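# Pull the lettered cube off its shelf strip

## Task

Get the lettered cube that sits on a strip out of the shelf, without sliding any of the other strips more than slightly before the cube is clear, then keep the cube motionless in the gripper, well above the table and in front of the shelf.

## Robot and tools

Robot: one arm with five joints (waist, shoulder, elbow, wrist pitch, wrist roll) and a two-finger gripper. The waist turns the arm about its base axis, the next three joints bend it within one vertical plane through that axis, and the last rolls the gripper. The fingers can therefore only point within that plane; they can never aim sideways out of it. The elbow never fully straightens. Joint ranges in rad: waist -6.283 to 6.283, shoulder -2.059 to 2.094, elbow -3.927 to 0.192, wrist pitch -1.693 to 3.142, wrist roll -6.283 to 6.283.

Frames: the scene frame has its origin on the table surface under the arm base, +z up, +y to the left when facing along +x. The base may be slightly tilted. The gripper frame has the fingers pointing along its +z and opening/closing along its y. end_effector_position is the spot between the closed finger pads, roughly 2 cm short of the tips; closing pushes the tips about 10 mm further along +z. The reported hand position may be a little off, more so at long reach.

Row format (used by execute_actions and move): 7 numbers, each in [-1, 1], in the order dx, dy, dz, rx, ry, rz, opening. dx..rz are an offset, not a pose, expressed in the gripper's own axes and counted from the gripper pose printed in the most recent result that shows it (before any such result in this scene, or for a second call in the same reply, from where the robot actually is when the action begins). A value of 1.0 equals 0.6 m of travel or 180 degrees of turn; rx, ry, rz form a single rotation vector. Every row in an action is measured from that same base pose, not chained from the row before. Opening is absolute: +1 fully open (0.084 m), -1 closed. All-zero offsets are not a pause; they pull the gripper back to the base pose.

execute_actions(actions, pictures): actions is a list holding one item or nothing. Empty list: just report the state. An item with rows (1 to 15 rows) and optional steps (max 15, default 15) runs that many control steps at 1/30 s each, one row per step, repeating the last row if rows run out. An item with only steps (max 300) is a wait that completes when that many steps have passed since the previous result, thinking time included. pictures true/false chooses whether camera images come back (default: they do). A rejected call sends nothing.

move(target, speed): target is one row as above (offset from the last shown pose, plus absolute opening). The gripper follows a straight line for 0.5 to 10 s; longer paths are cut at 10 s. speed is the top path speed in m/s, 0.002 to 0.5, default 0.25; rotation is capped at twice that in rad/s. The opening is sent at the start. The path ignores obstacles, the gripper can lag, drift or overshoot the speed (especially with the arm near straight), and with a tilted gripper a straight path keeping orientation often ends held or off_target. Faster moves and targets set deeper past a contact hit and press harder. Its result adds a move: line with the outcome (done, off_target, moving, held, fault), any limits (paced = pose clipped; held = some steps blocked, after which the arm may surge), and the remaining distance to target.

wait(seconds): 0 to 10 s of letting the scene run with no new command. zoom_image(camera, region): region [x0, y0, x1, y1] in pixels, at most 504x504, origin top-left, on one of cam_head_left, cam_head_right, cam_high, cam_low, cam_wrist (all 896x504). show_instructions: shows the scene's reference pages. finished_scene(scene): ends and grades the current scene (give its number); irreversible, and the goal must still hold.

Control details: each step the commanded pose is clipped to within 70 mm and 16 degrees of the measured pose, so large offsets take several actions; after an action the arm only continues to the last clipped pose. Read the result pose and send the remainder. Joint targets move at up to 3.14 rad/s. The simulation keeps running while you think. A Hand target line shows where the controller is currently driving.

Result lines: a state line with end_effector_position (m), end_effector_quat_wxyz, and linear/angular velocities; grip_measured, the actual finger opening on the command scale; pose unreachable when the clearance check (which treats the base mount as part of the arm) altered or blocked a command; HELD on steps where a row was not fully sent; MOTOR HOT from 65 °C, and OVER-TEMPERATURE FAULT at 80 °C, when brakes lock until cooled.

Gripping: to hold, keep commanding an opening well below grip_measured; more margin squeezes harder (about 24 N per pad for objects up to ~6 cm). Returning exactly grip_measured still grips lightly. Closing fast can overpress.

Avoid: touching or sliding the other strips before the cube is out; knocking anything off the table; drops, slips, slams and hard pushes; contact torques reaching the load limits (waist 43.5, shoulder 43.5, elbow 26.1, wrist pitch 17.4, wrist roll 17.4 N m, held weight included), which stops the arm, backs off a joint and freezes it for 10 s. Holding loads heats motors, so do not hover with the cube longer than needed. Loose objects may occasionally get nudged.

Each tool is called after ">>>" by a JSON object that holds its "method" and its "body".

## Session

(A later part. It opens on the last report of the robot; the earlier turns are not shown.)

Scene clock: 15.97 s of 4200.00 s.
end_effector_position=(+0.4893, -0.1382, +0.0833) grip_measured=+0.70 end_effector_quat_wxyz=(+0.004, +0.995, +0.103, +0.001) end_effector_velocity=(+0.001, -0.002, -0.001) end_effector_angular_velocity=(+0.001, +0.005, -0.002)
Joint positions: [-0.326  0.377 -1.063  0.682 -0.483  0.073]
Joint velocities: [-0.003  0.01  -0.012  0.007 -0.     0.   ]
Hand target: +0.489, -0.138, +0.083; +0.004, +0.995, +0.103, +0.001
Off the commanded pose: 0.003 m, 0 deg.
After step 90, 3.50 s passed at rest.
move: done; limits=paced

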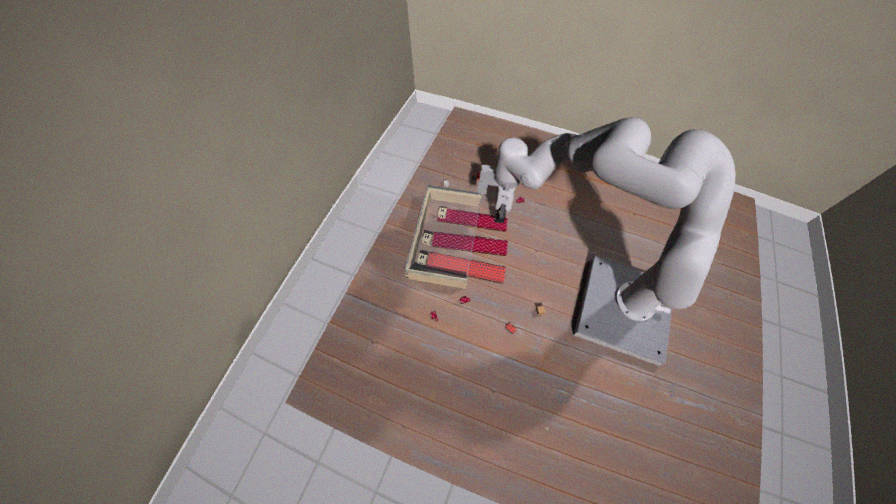

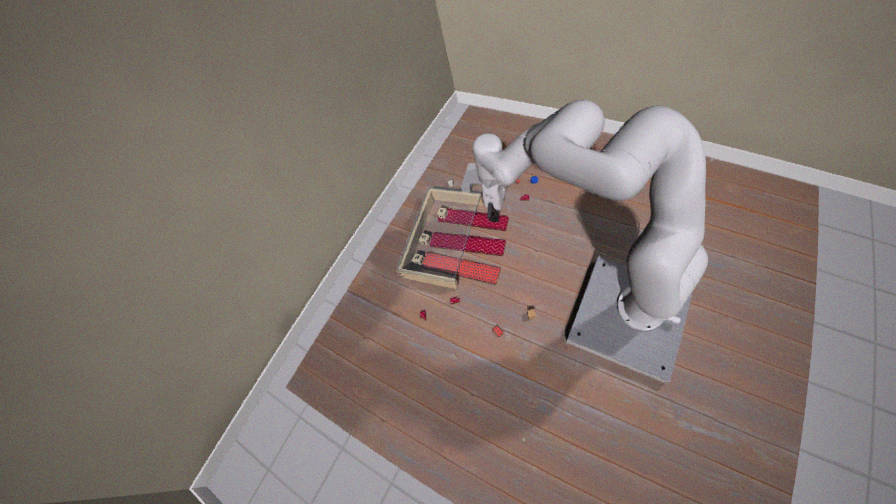

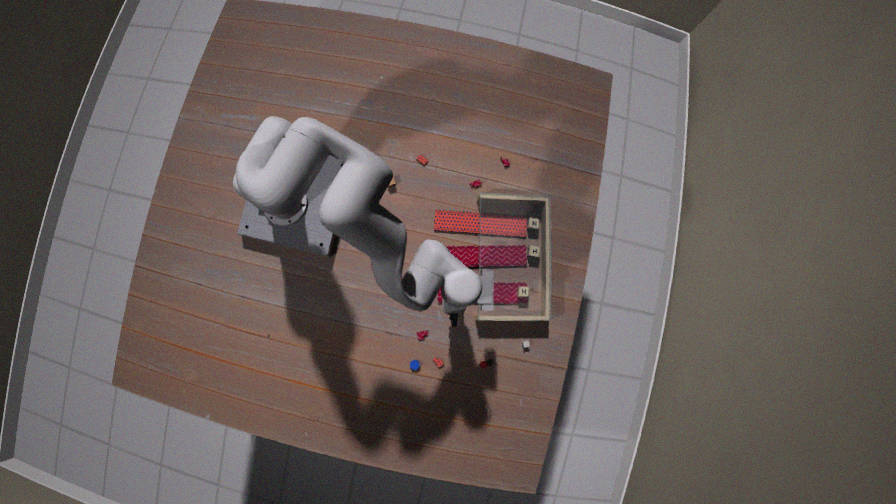

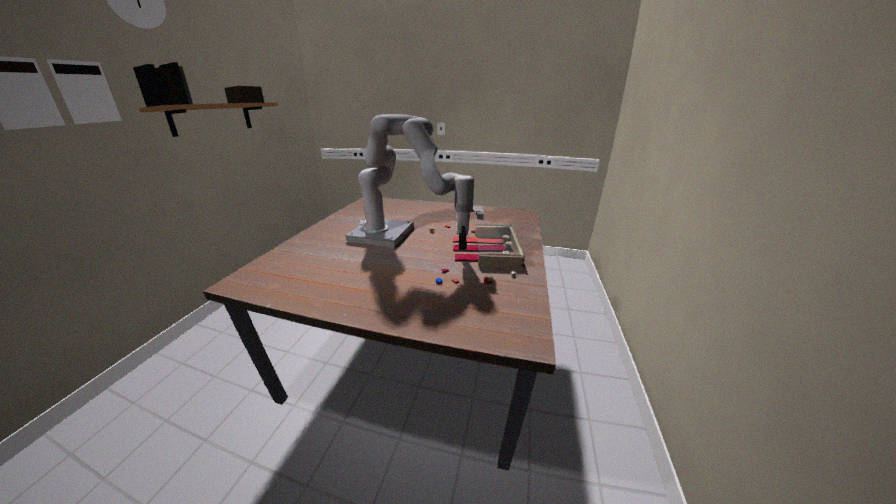

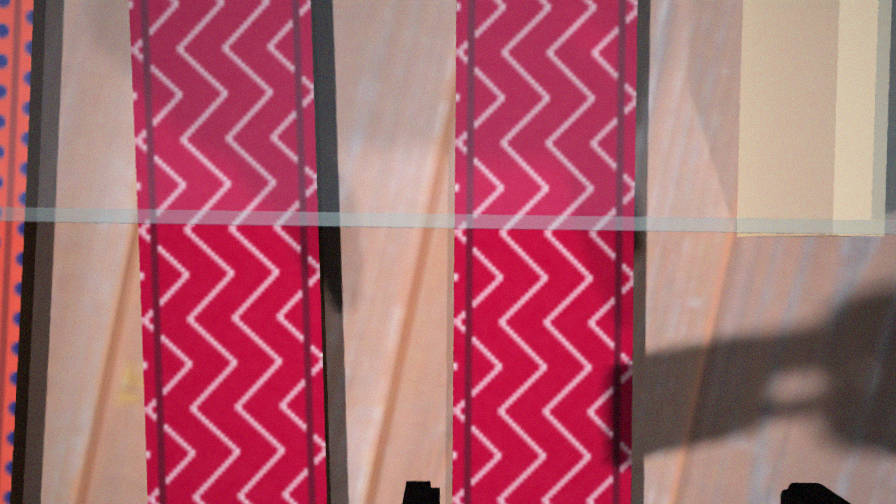

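>>> {"method": "move", "body": {"target": [-0.015,-0.007,0.106,0,0,0,0.6], "speed": 0.07}}

>>> {"method": "move", "body": {"target": [0,0,0,0,0,0,0]}}

>>> {"method": "move", "body": {"target": [-0.33,0,-0.002,0,0,0,0], "speed": 0.08}}

>>> {"method": "move", "body": {"target": [0,0,0,0,0,0,0.6]}}

>>> {"method": "move", "body": {"target": [0.26,0,-0.13,0,0,0,0.6]}}

Scene clock: 23.17 s of 4200.00 s.
end_effector_position=(+0.4800, -0.1365, +0.0201) grip_measured=+0.59 end_effector_quat_wxyz=(+0.004, +0.995, +0.103, +0.002) end_effector_velocity=(-0.000, +0.000, -0.003) end_effector_angular_velocity=(+0.000, +0.001, +0.001)
Joint positions: [-0.327  0.502 -1.024  0.518 -0.484  0.069]
Joint velocities: [ 0.001  0.008 -0.    -0.007 -0.001 -0.   ]
Hand target: +0.480, -0.136, +0.020; +0.004, +0.995, +0.103, +0.001
Off the commanded pose: 0.000 m, 0 deg.
After step 90, 2.83 s passed at rest.
move: done

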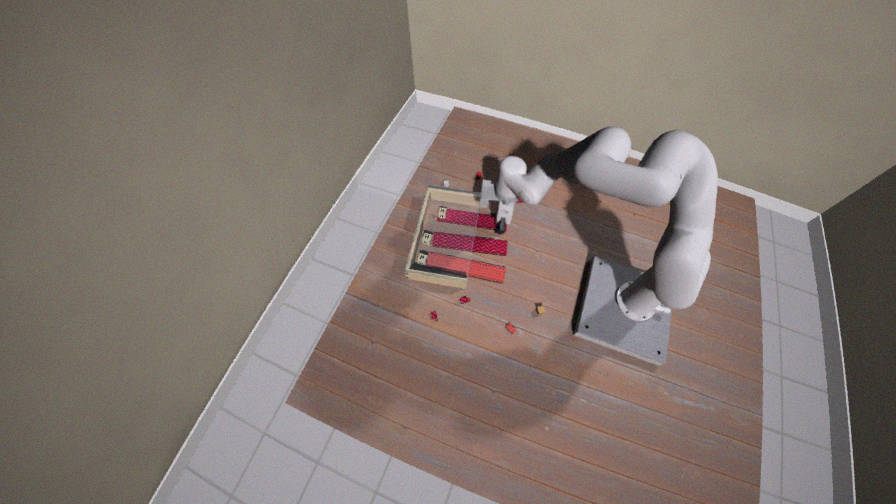

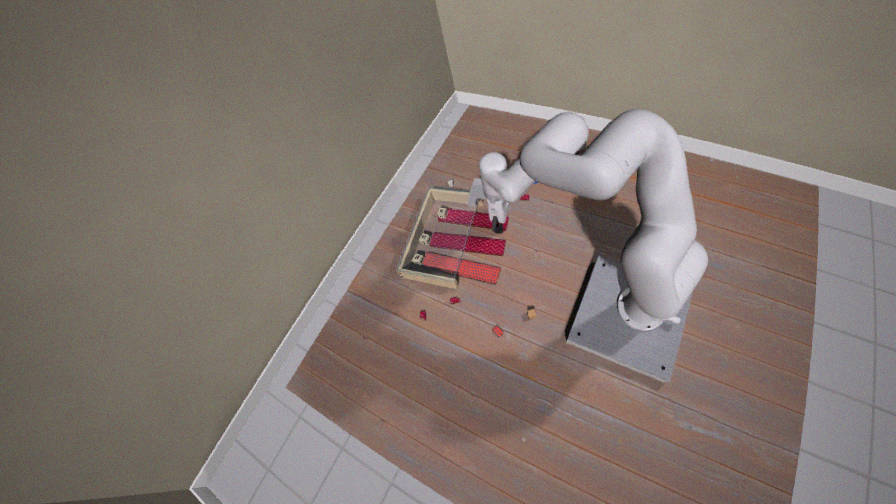

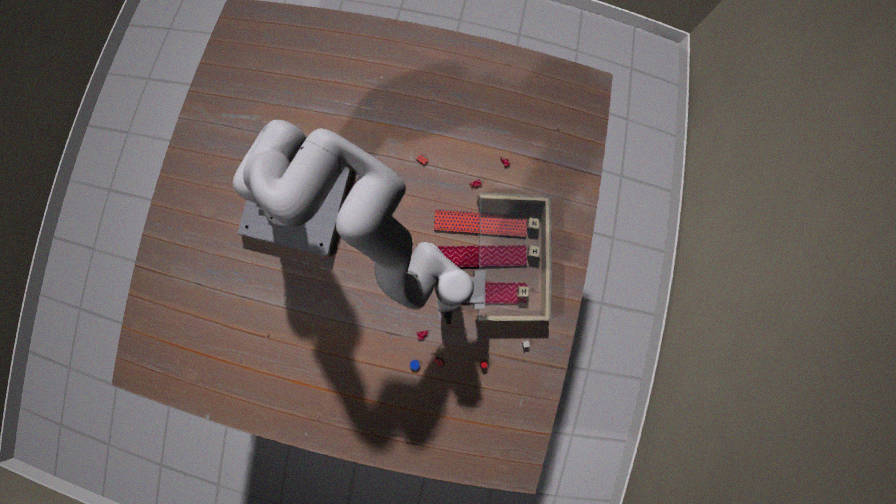

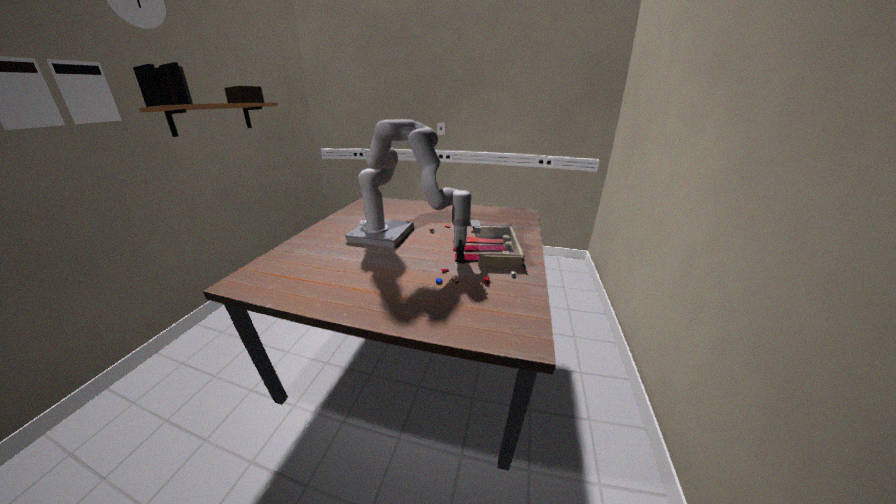

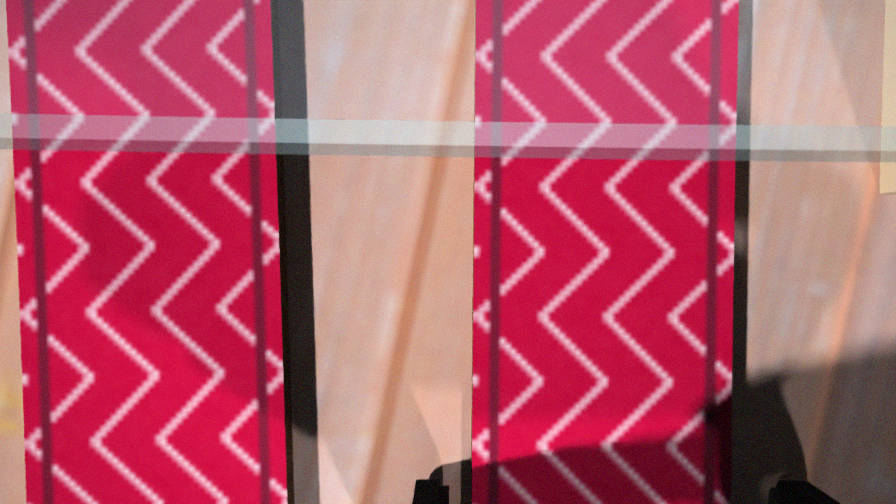

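Scene clock: 23.67 s of 4200.00 s.
end_effector_position=(+0.4805, -0.1366, +0.0206) grip_measured=+0.25 end_effector_quat_wxyz=(+0.005, +0.995, +0.103, +0.002) end_effector_velocity=(-0.000, -0.000, -0.000) end_effector_angular_velocity=(+0.000, +0.001, +0.000)
Joint positions: [-0.327  0.501 -1.025  0.518 -0.484  0.055]
Joint velocities: [-0.001  0.     0.     0.    -0.001  0.   ]
Hand target: +0.480, -0.136, +0.020; +0.004, +0.995, +0.103, +0.002
Off the commanded pose: 0.001 m, 0 deg.
move: done

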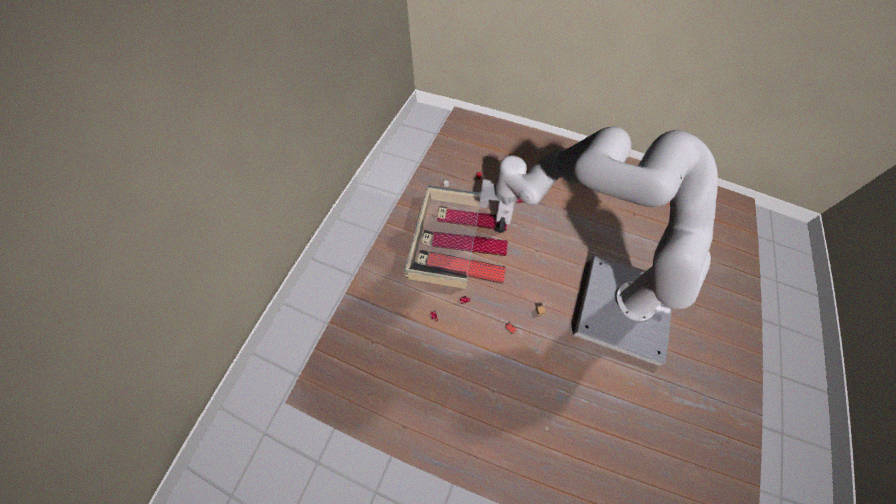

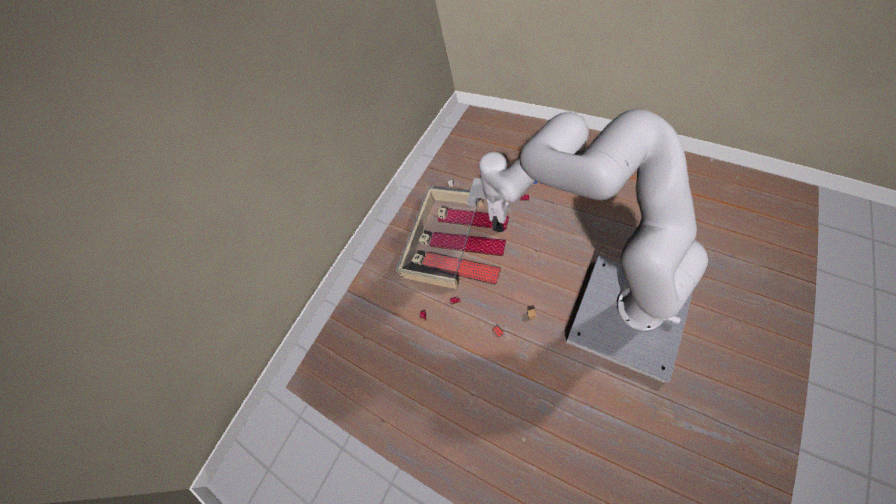

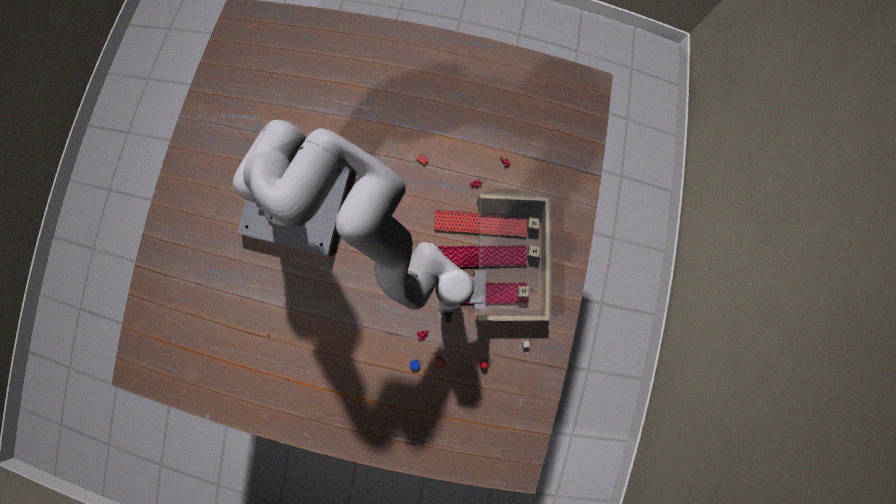

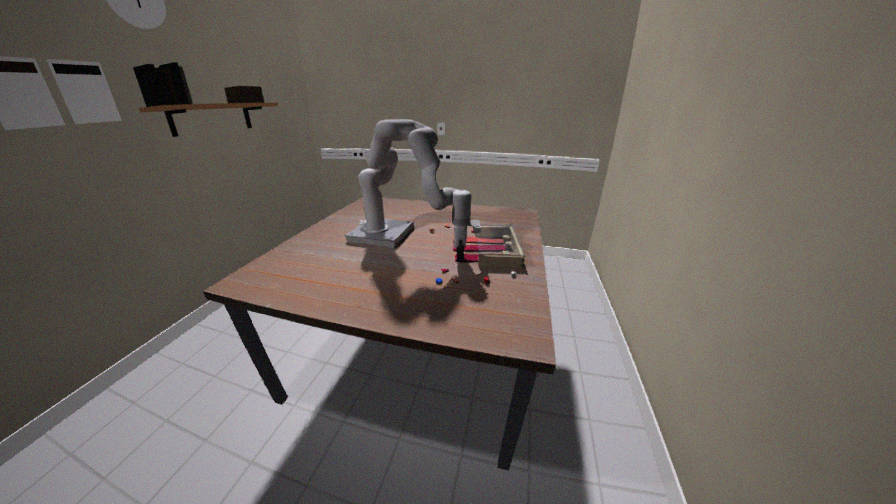

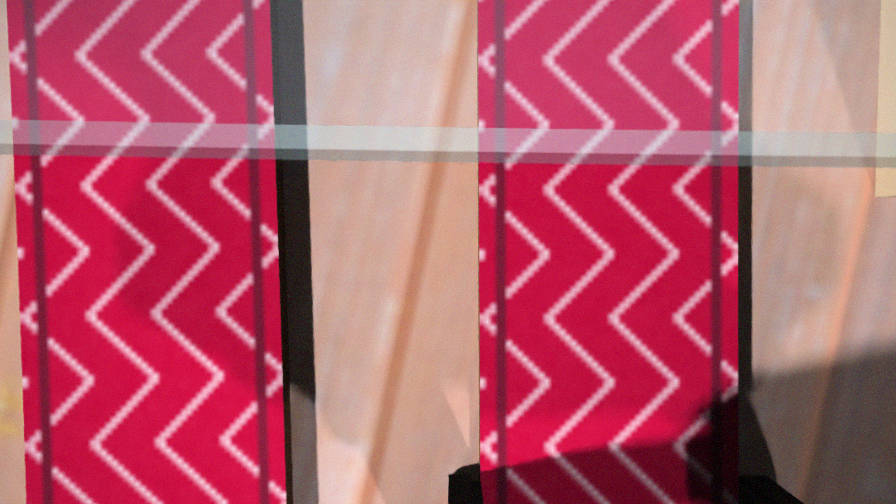

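Scene clock: 26.63 s of 4200.00 s.
end_effector_position=(+0.2872, -0.1783, +0.0212) grip_measured=+0.25 end_effector_quat_wxyz=(+0.005, +0.995, +0.103, +0.002) end_effector_velocity=(-0.003, -0.000, +0.000) end_effector_angular_velocity=(-0.000, -0.000, +0.001)
Joint positions: [-0.605  0.138 -0.415  0.271 -0.763  0.055]
Joint velocities: [-0.005 -0.006  0.007 -0.002 -0.007  0.   ]
Hand target: +0.287, -0.178, +0.021; +0.005, +0.995, +0.103, +0.002
Off the commanded pose: 0.001 m, 0 deg.
move: done

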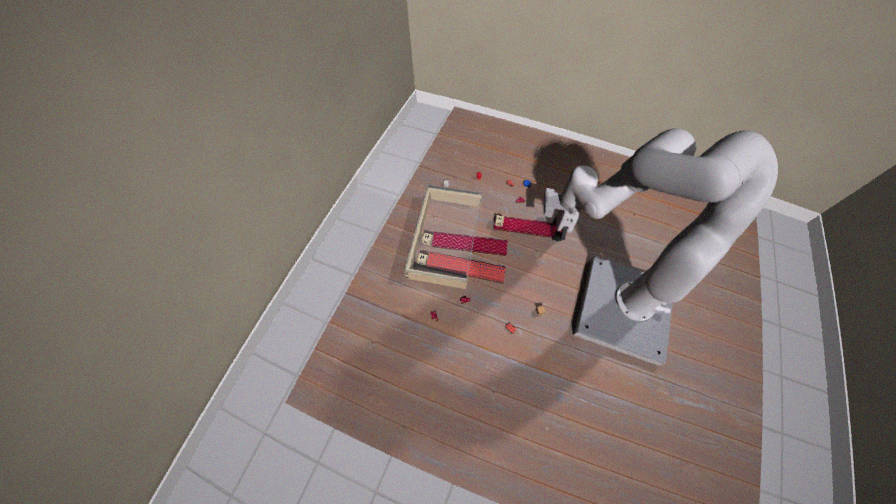

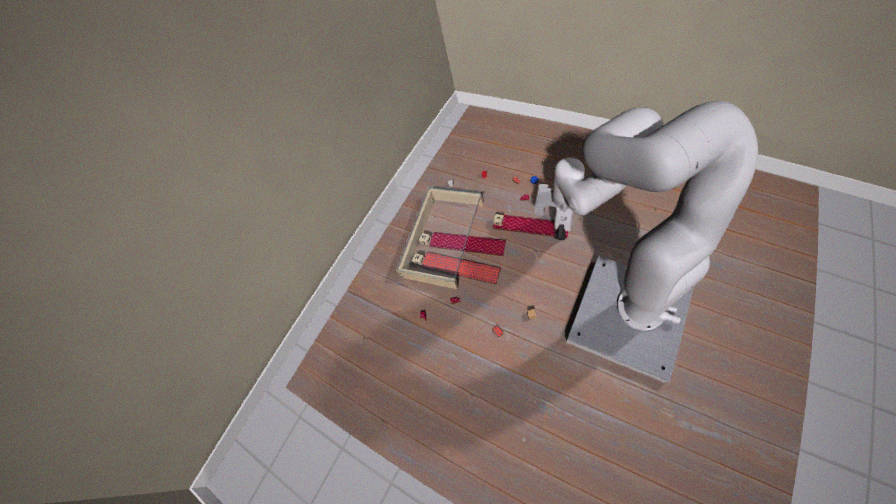

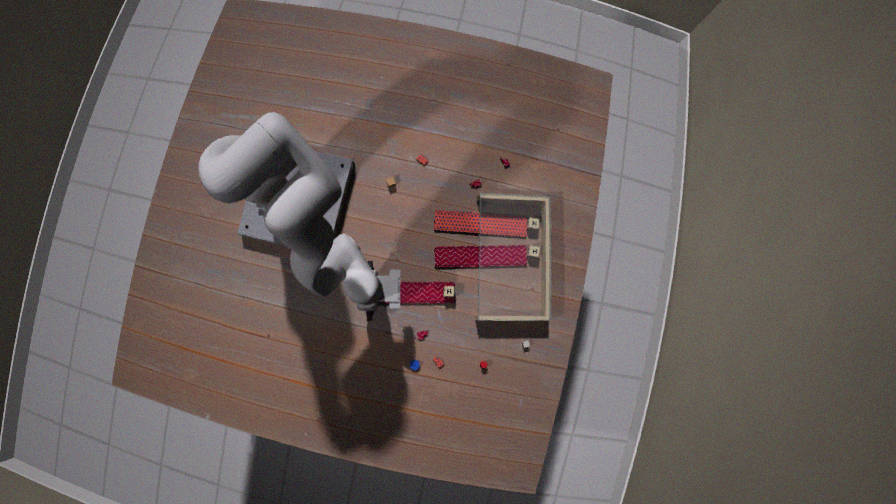

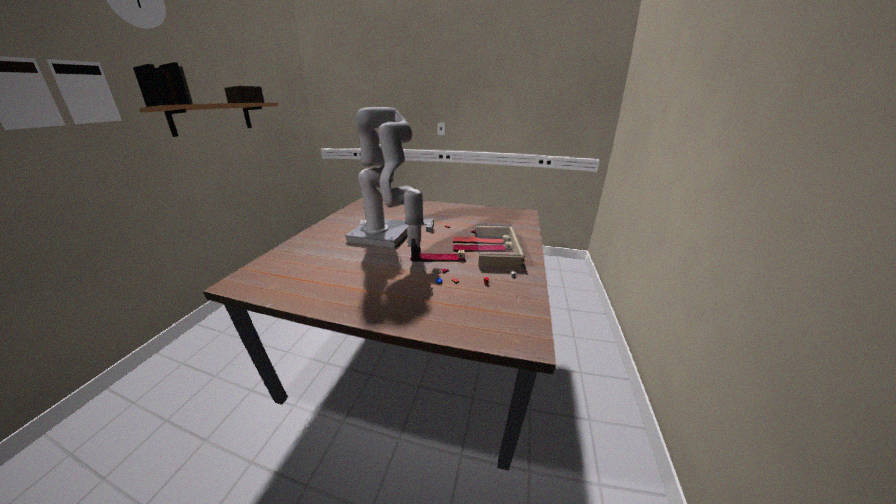

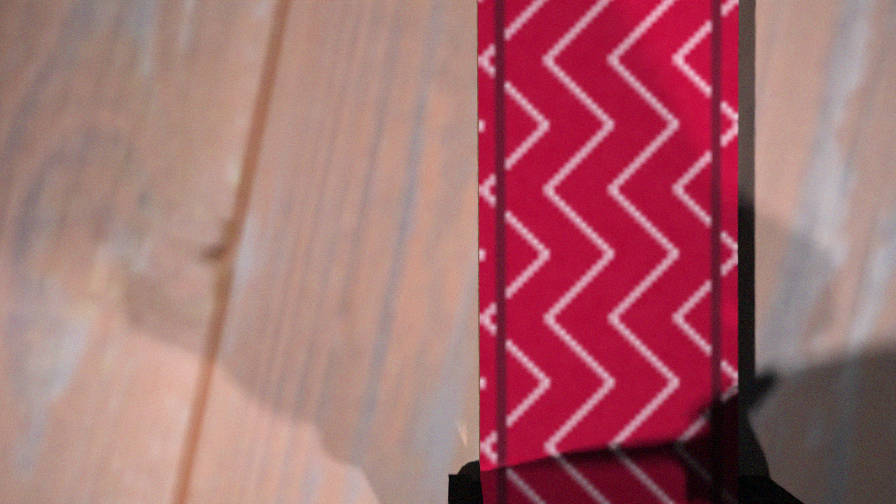

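Scene clock: 27.13 s of 4200.00 s.
end_effector_position=(+0.2872, -0.1783, +0.0212) grip_measured=+0.59 end_effector_quat_wxyz=(+0.005, +0.995, +0.103, +0.002) end_effector_velocity=(-0.000, +0.000, -0.000) end_effector_angular_velocity=(+0.000, +0.001, +0.001)
Joint positions: [-0.605  0.138 -0.415  0.271 -0.763  0.069]
Joint velocities: [ 0.     0.     0.001  0.    -0.001  0.   ]
Hand target: +0.287, -0.178, +0.021; +0.005, +0.995, +0.103, +0.002
Off the commanded pose: 0.000 m, 0 deg.
move: done

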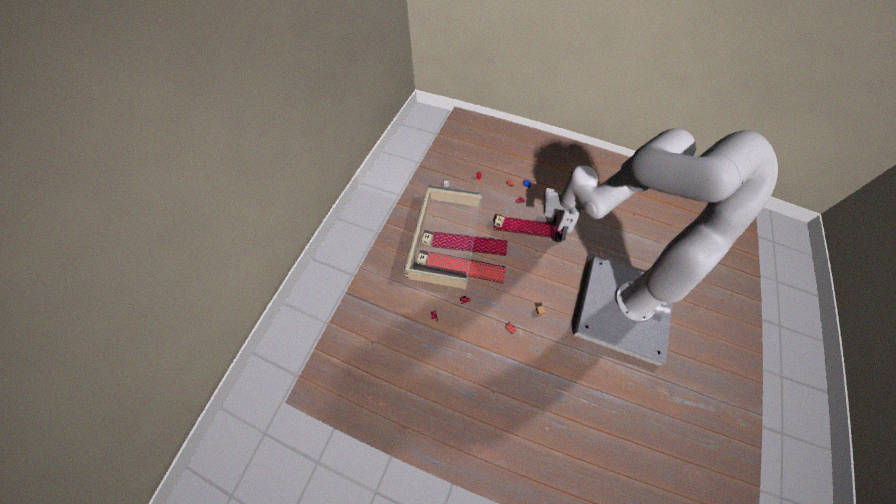

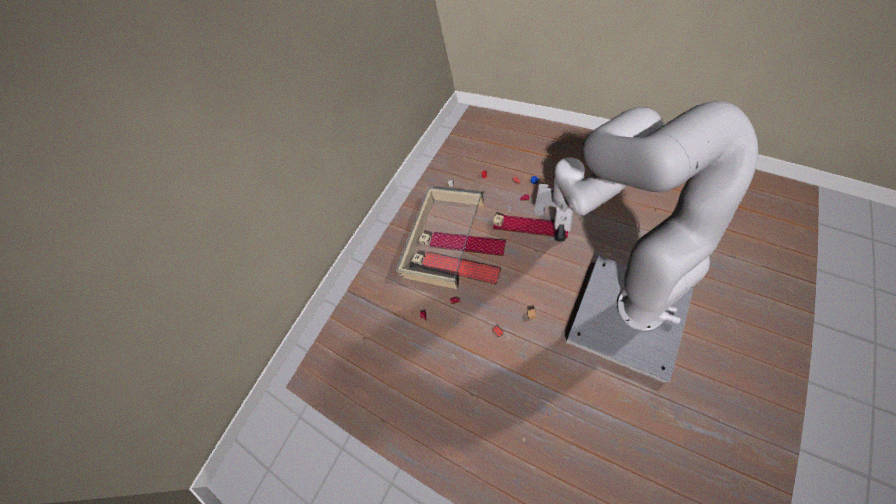

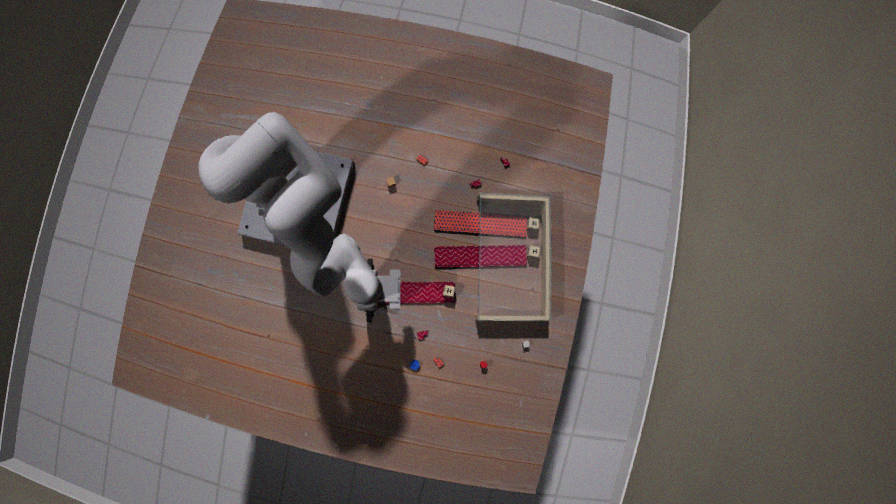

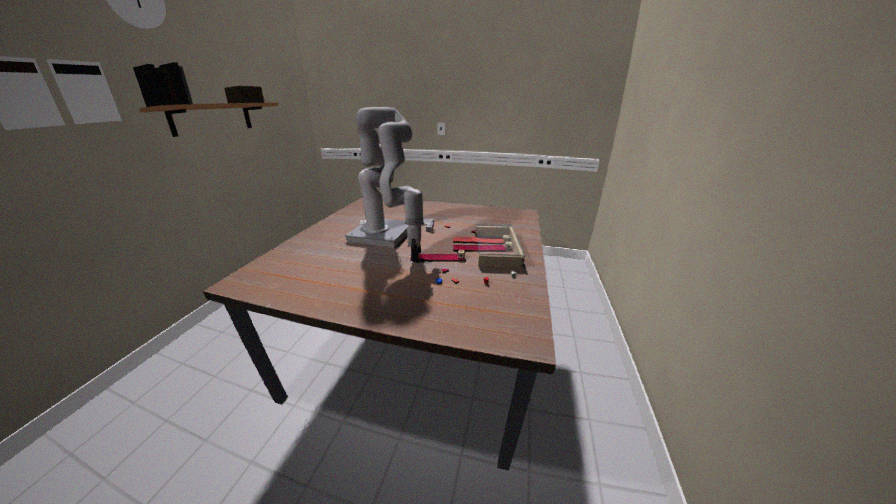

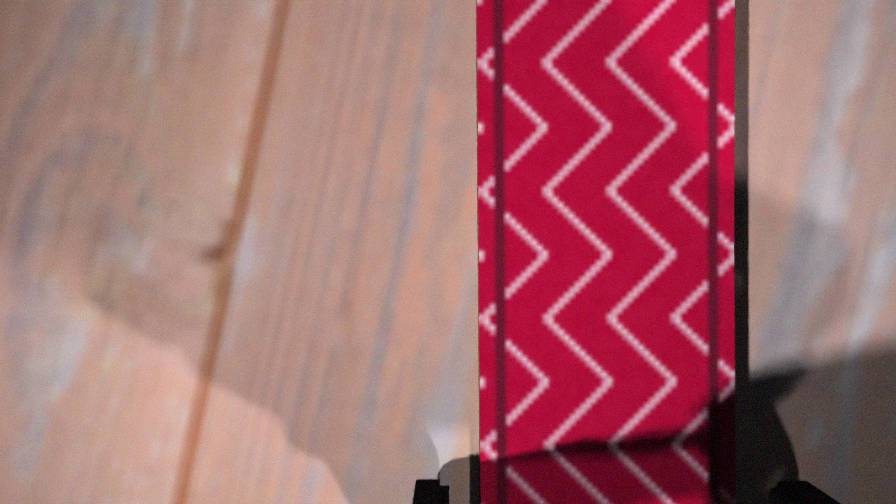

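Scene clock: 28.53 s of 4200.00 s.
end_effector_position=(+0.4391, -0.1447, +0.0995) grip_measured=+0.59 end_effector_quat_wxyz=(+0.005, +0.995, +0.103, +0.002) end_effector_velocity=(+0.002, +0.000, +0.001) end_effector_angular_velocity=(+0.001, +0.002, +0.002)
Joint positions: [-0.369  0.214 -0.878  0.658 -0.526  0.069]
Joint velocities: [ 0.002  0.005 -0.011  0.007  0.     0.   ]
Hand target: +0.439, -0.145, +0.100; +0.005, +0.995, +0.103, +0.002
Off the commanded pose: 0.001 m, 0 deg.
move: done

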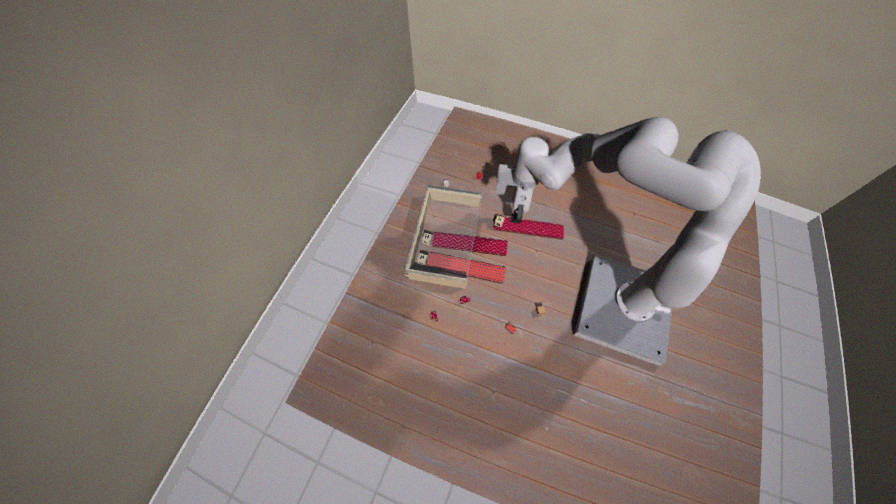

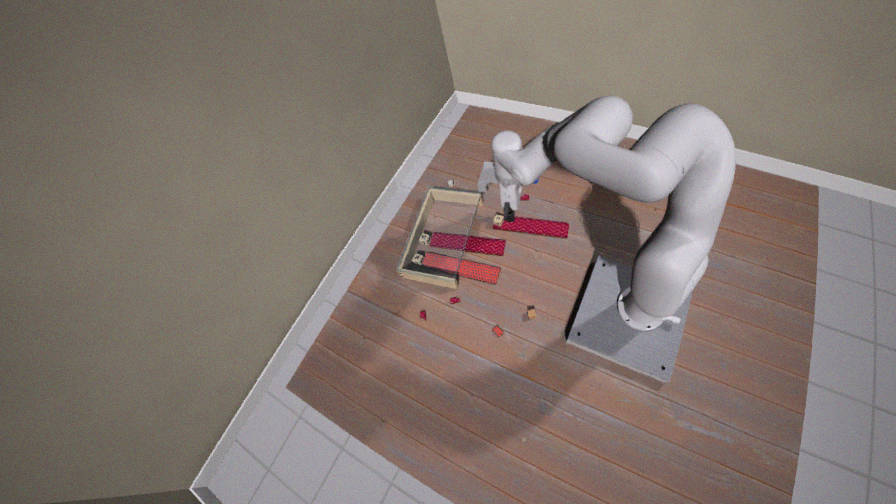

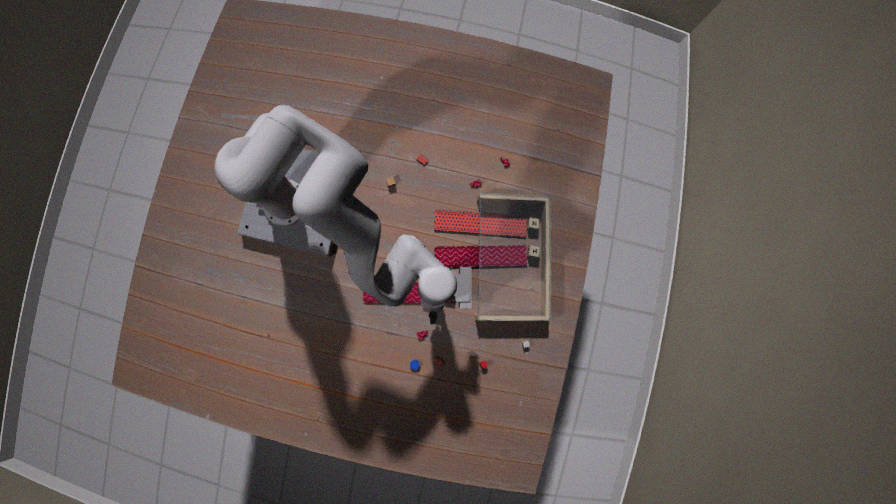

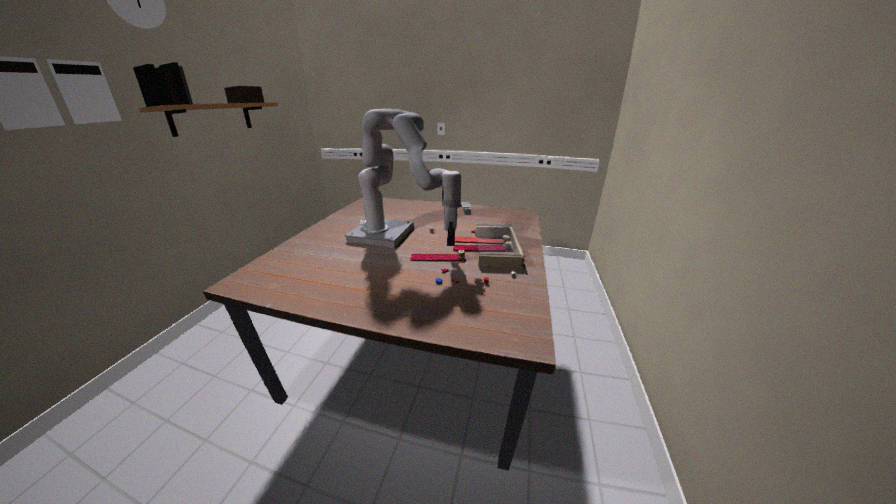

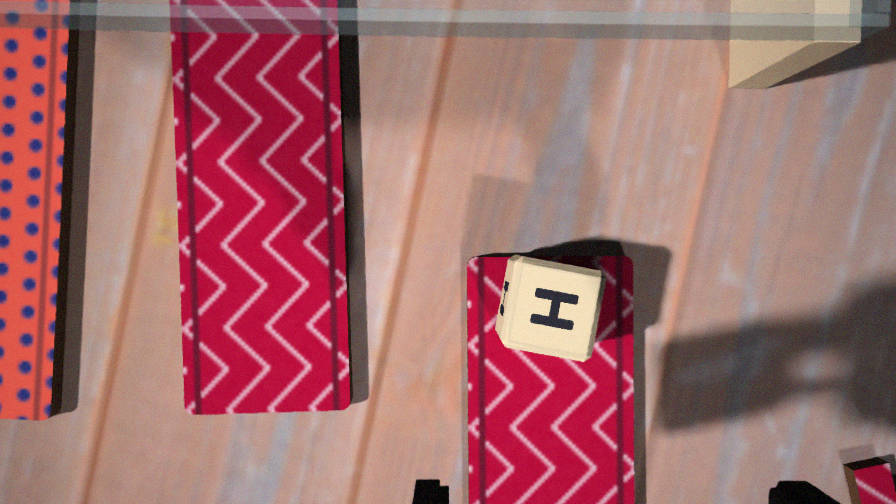

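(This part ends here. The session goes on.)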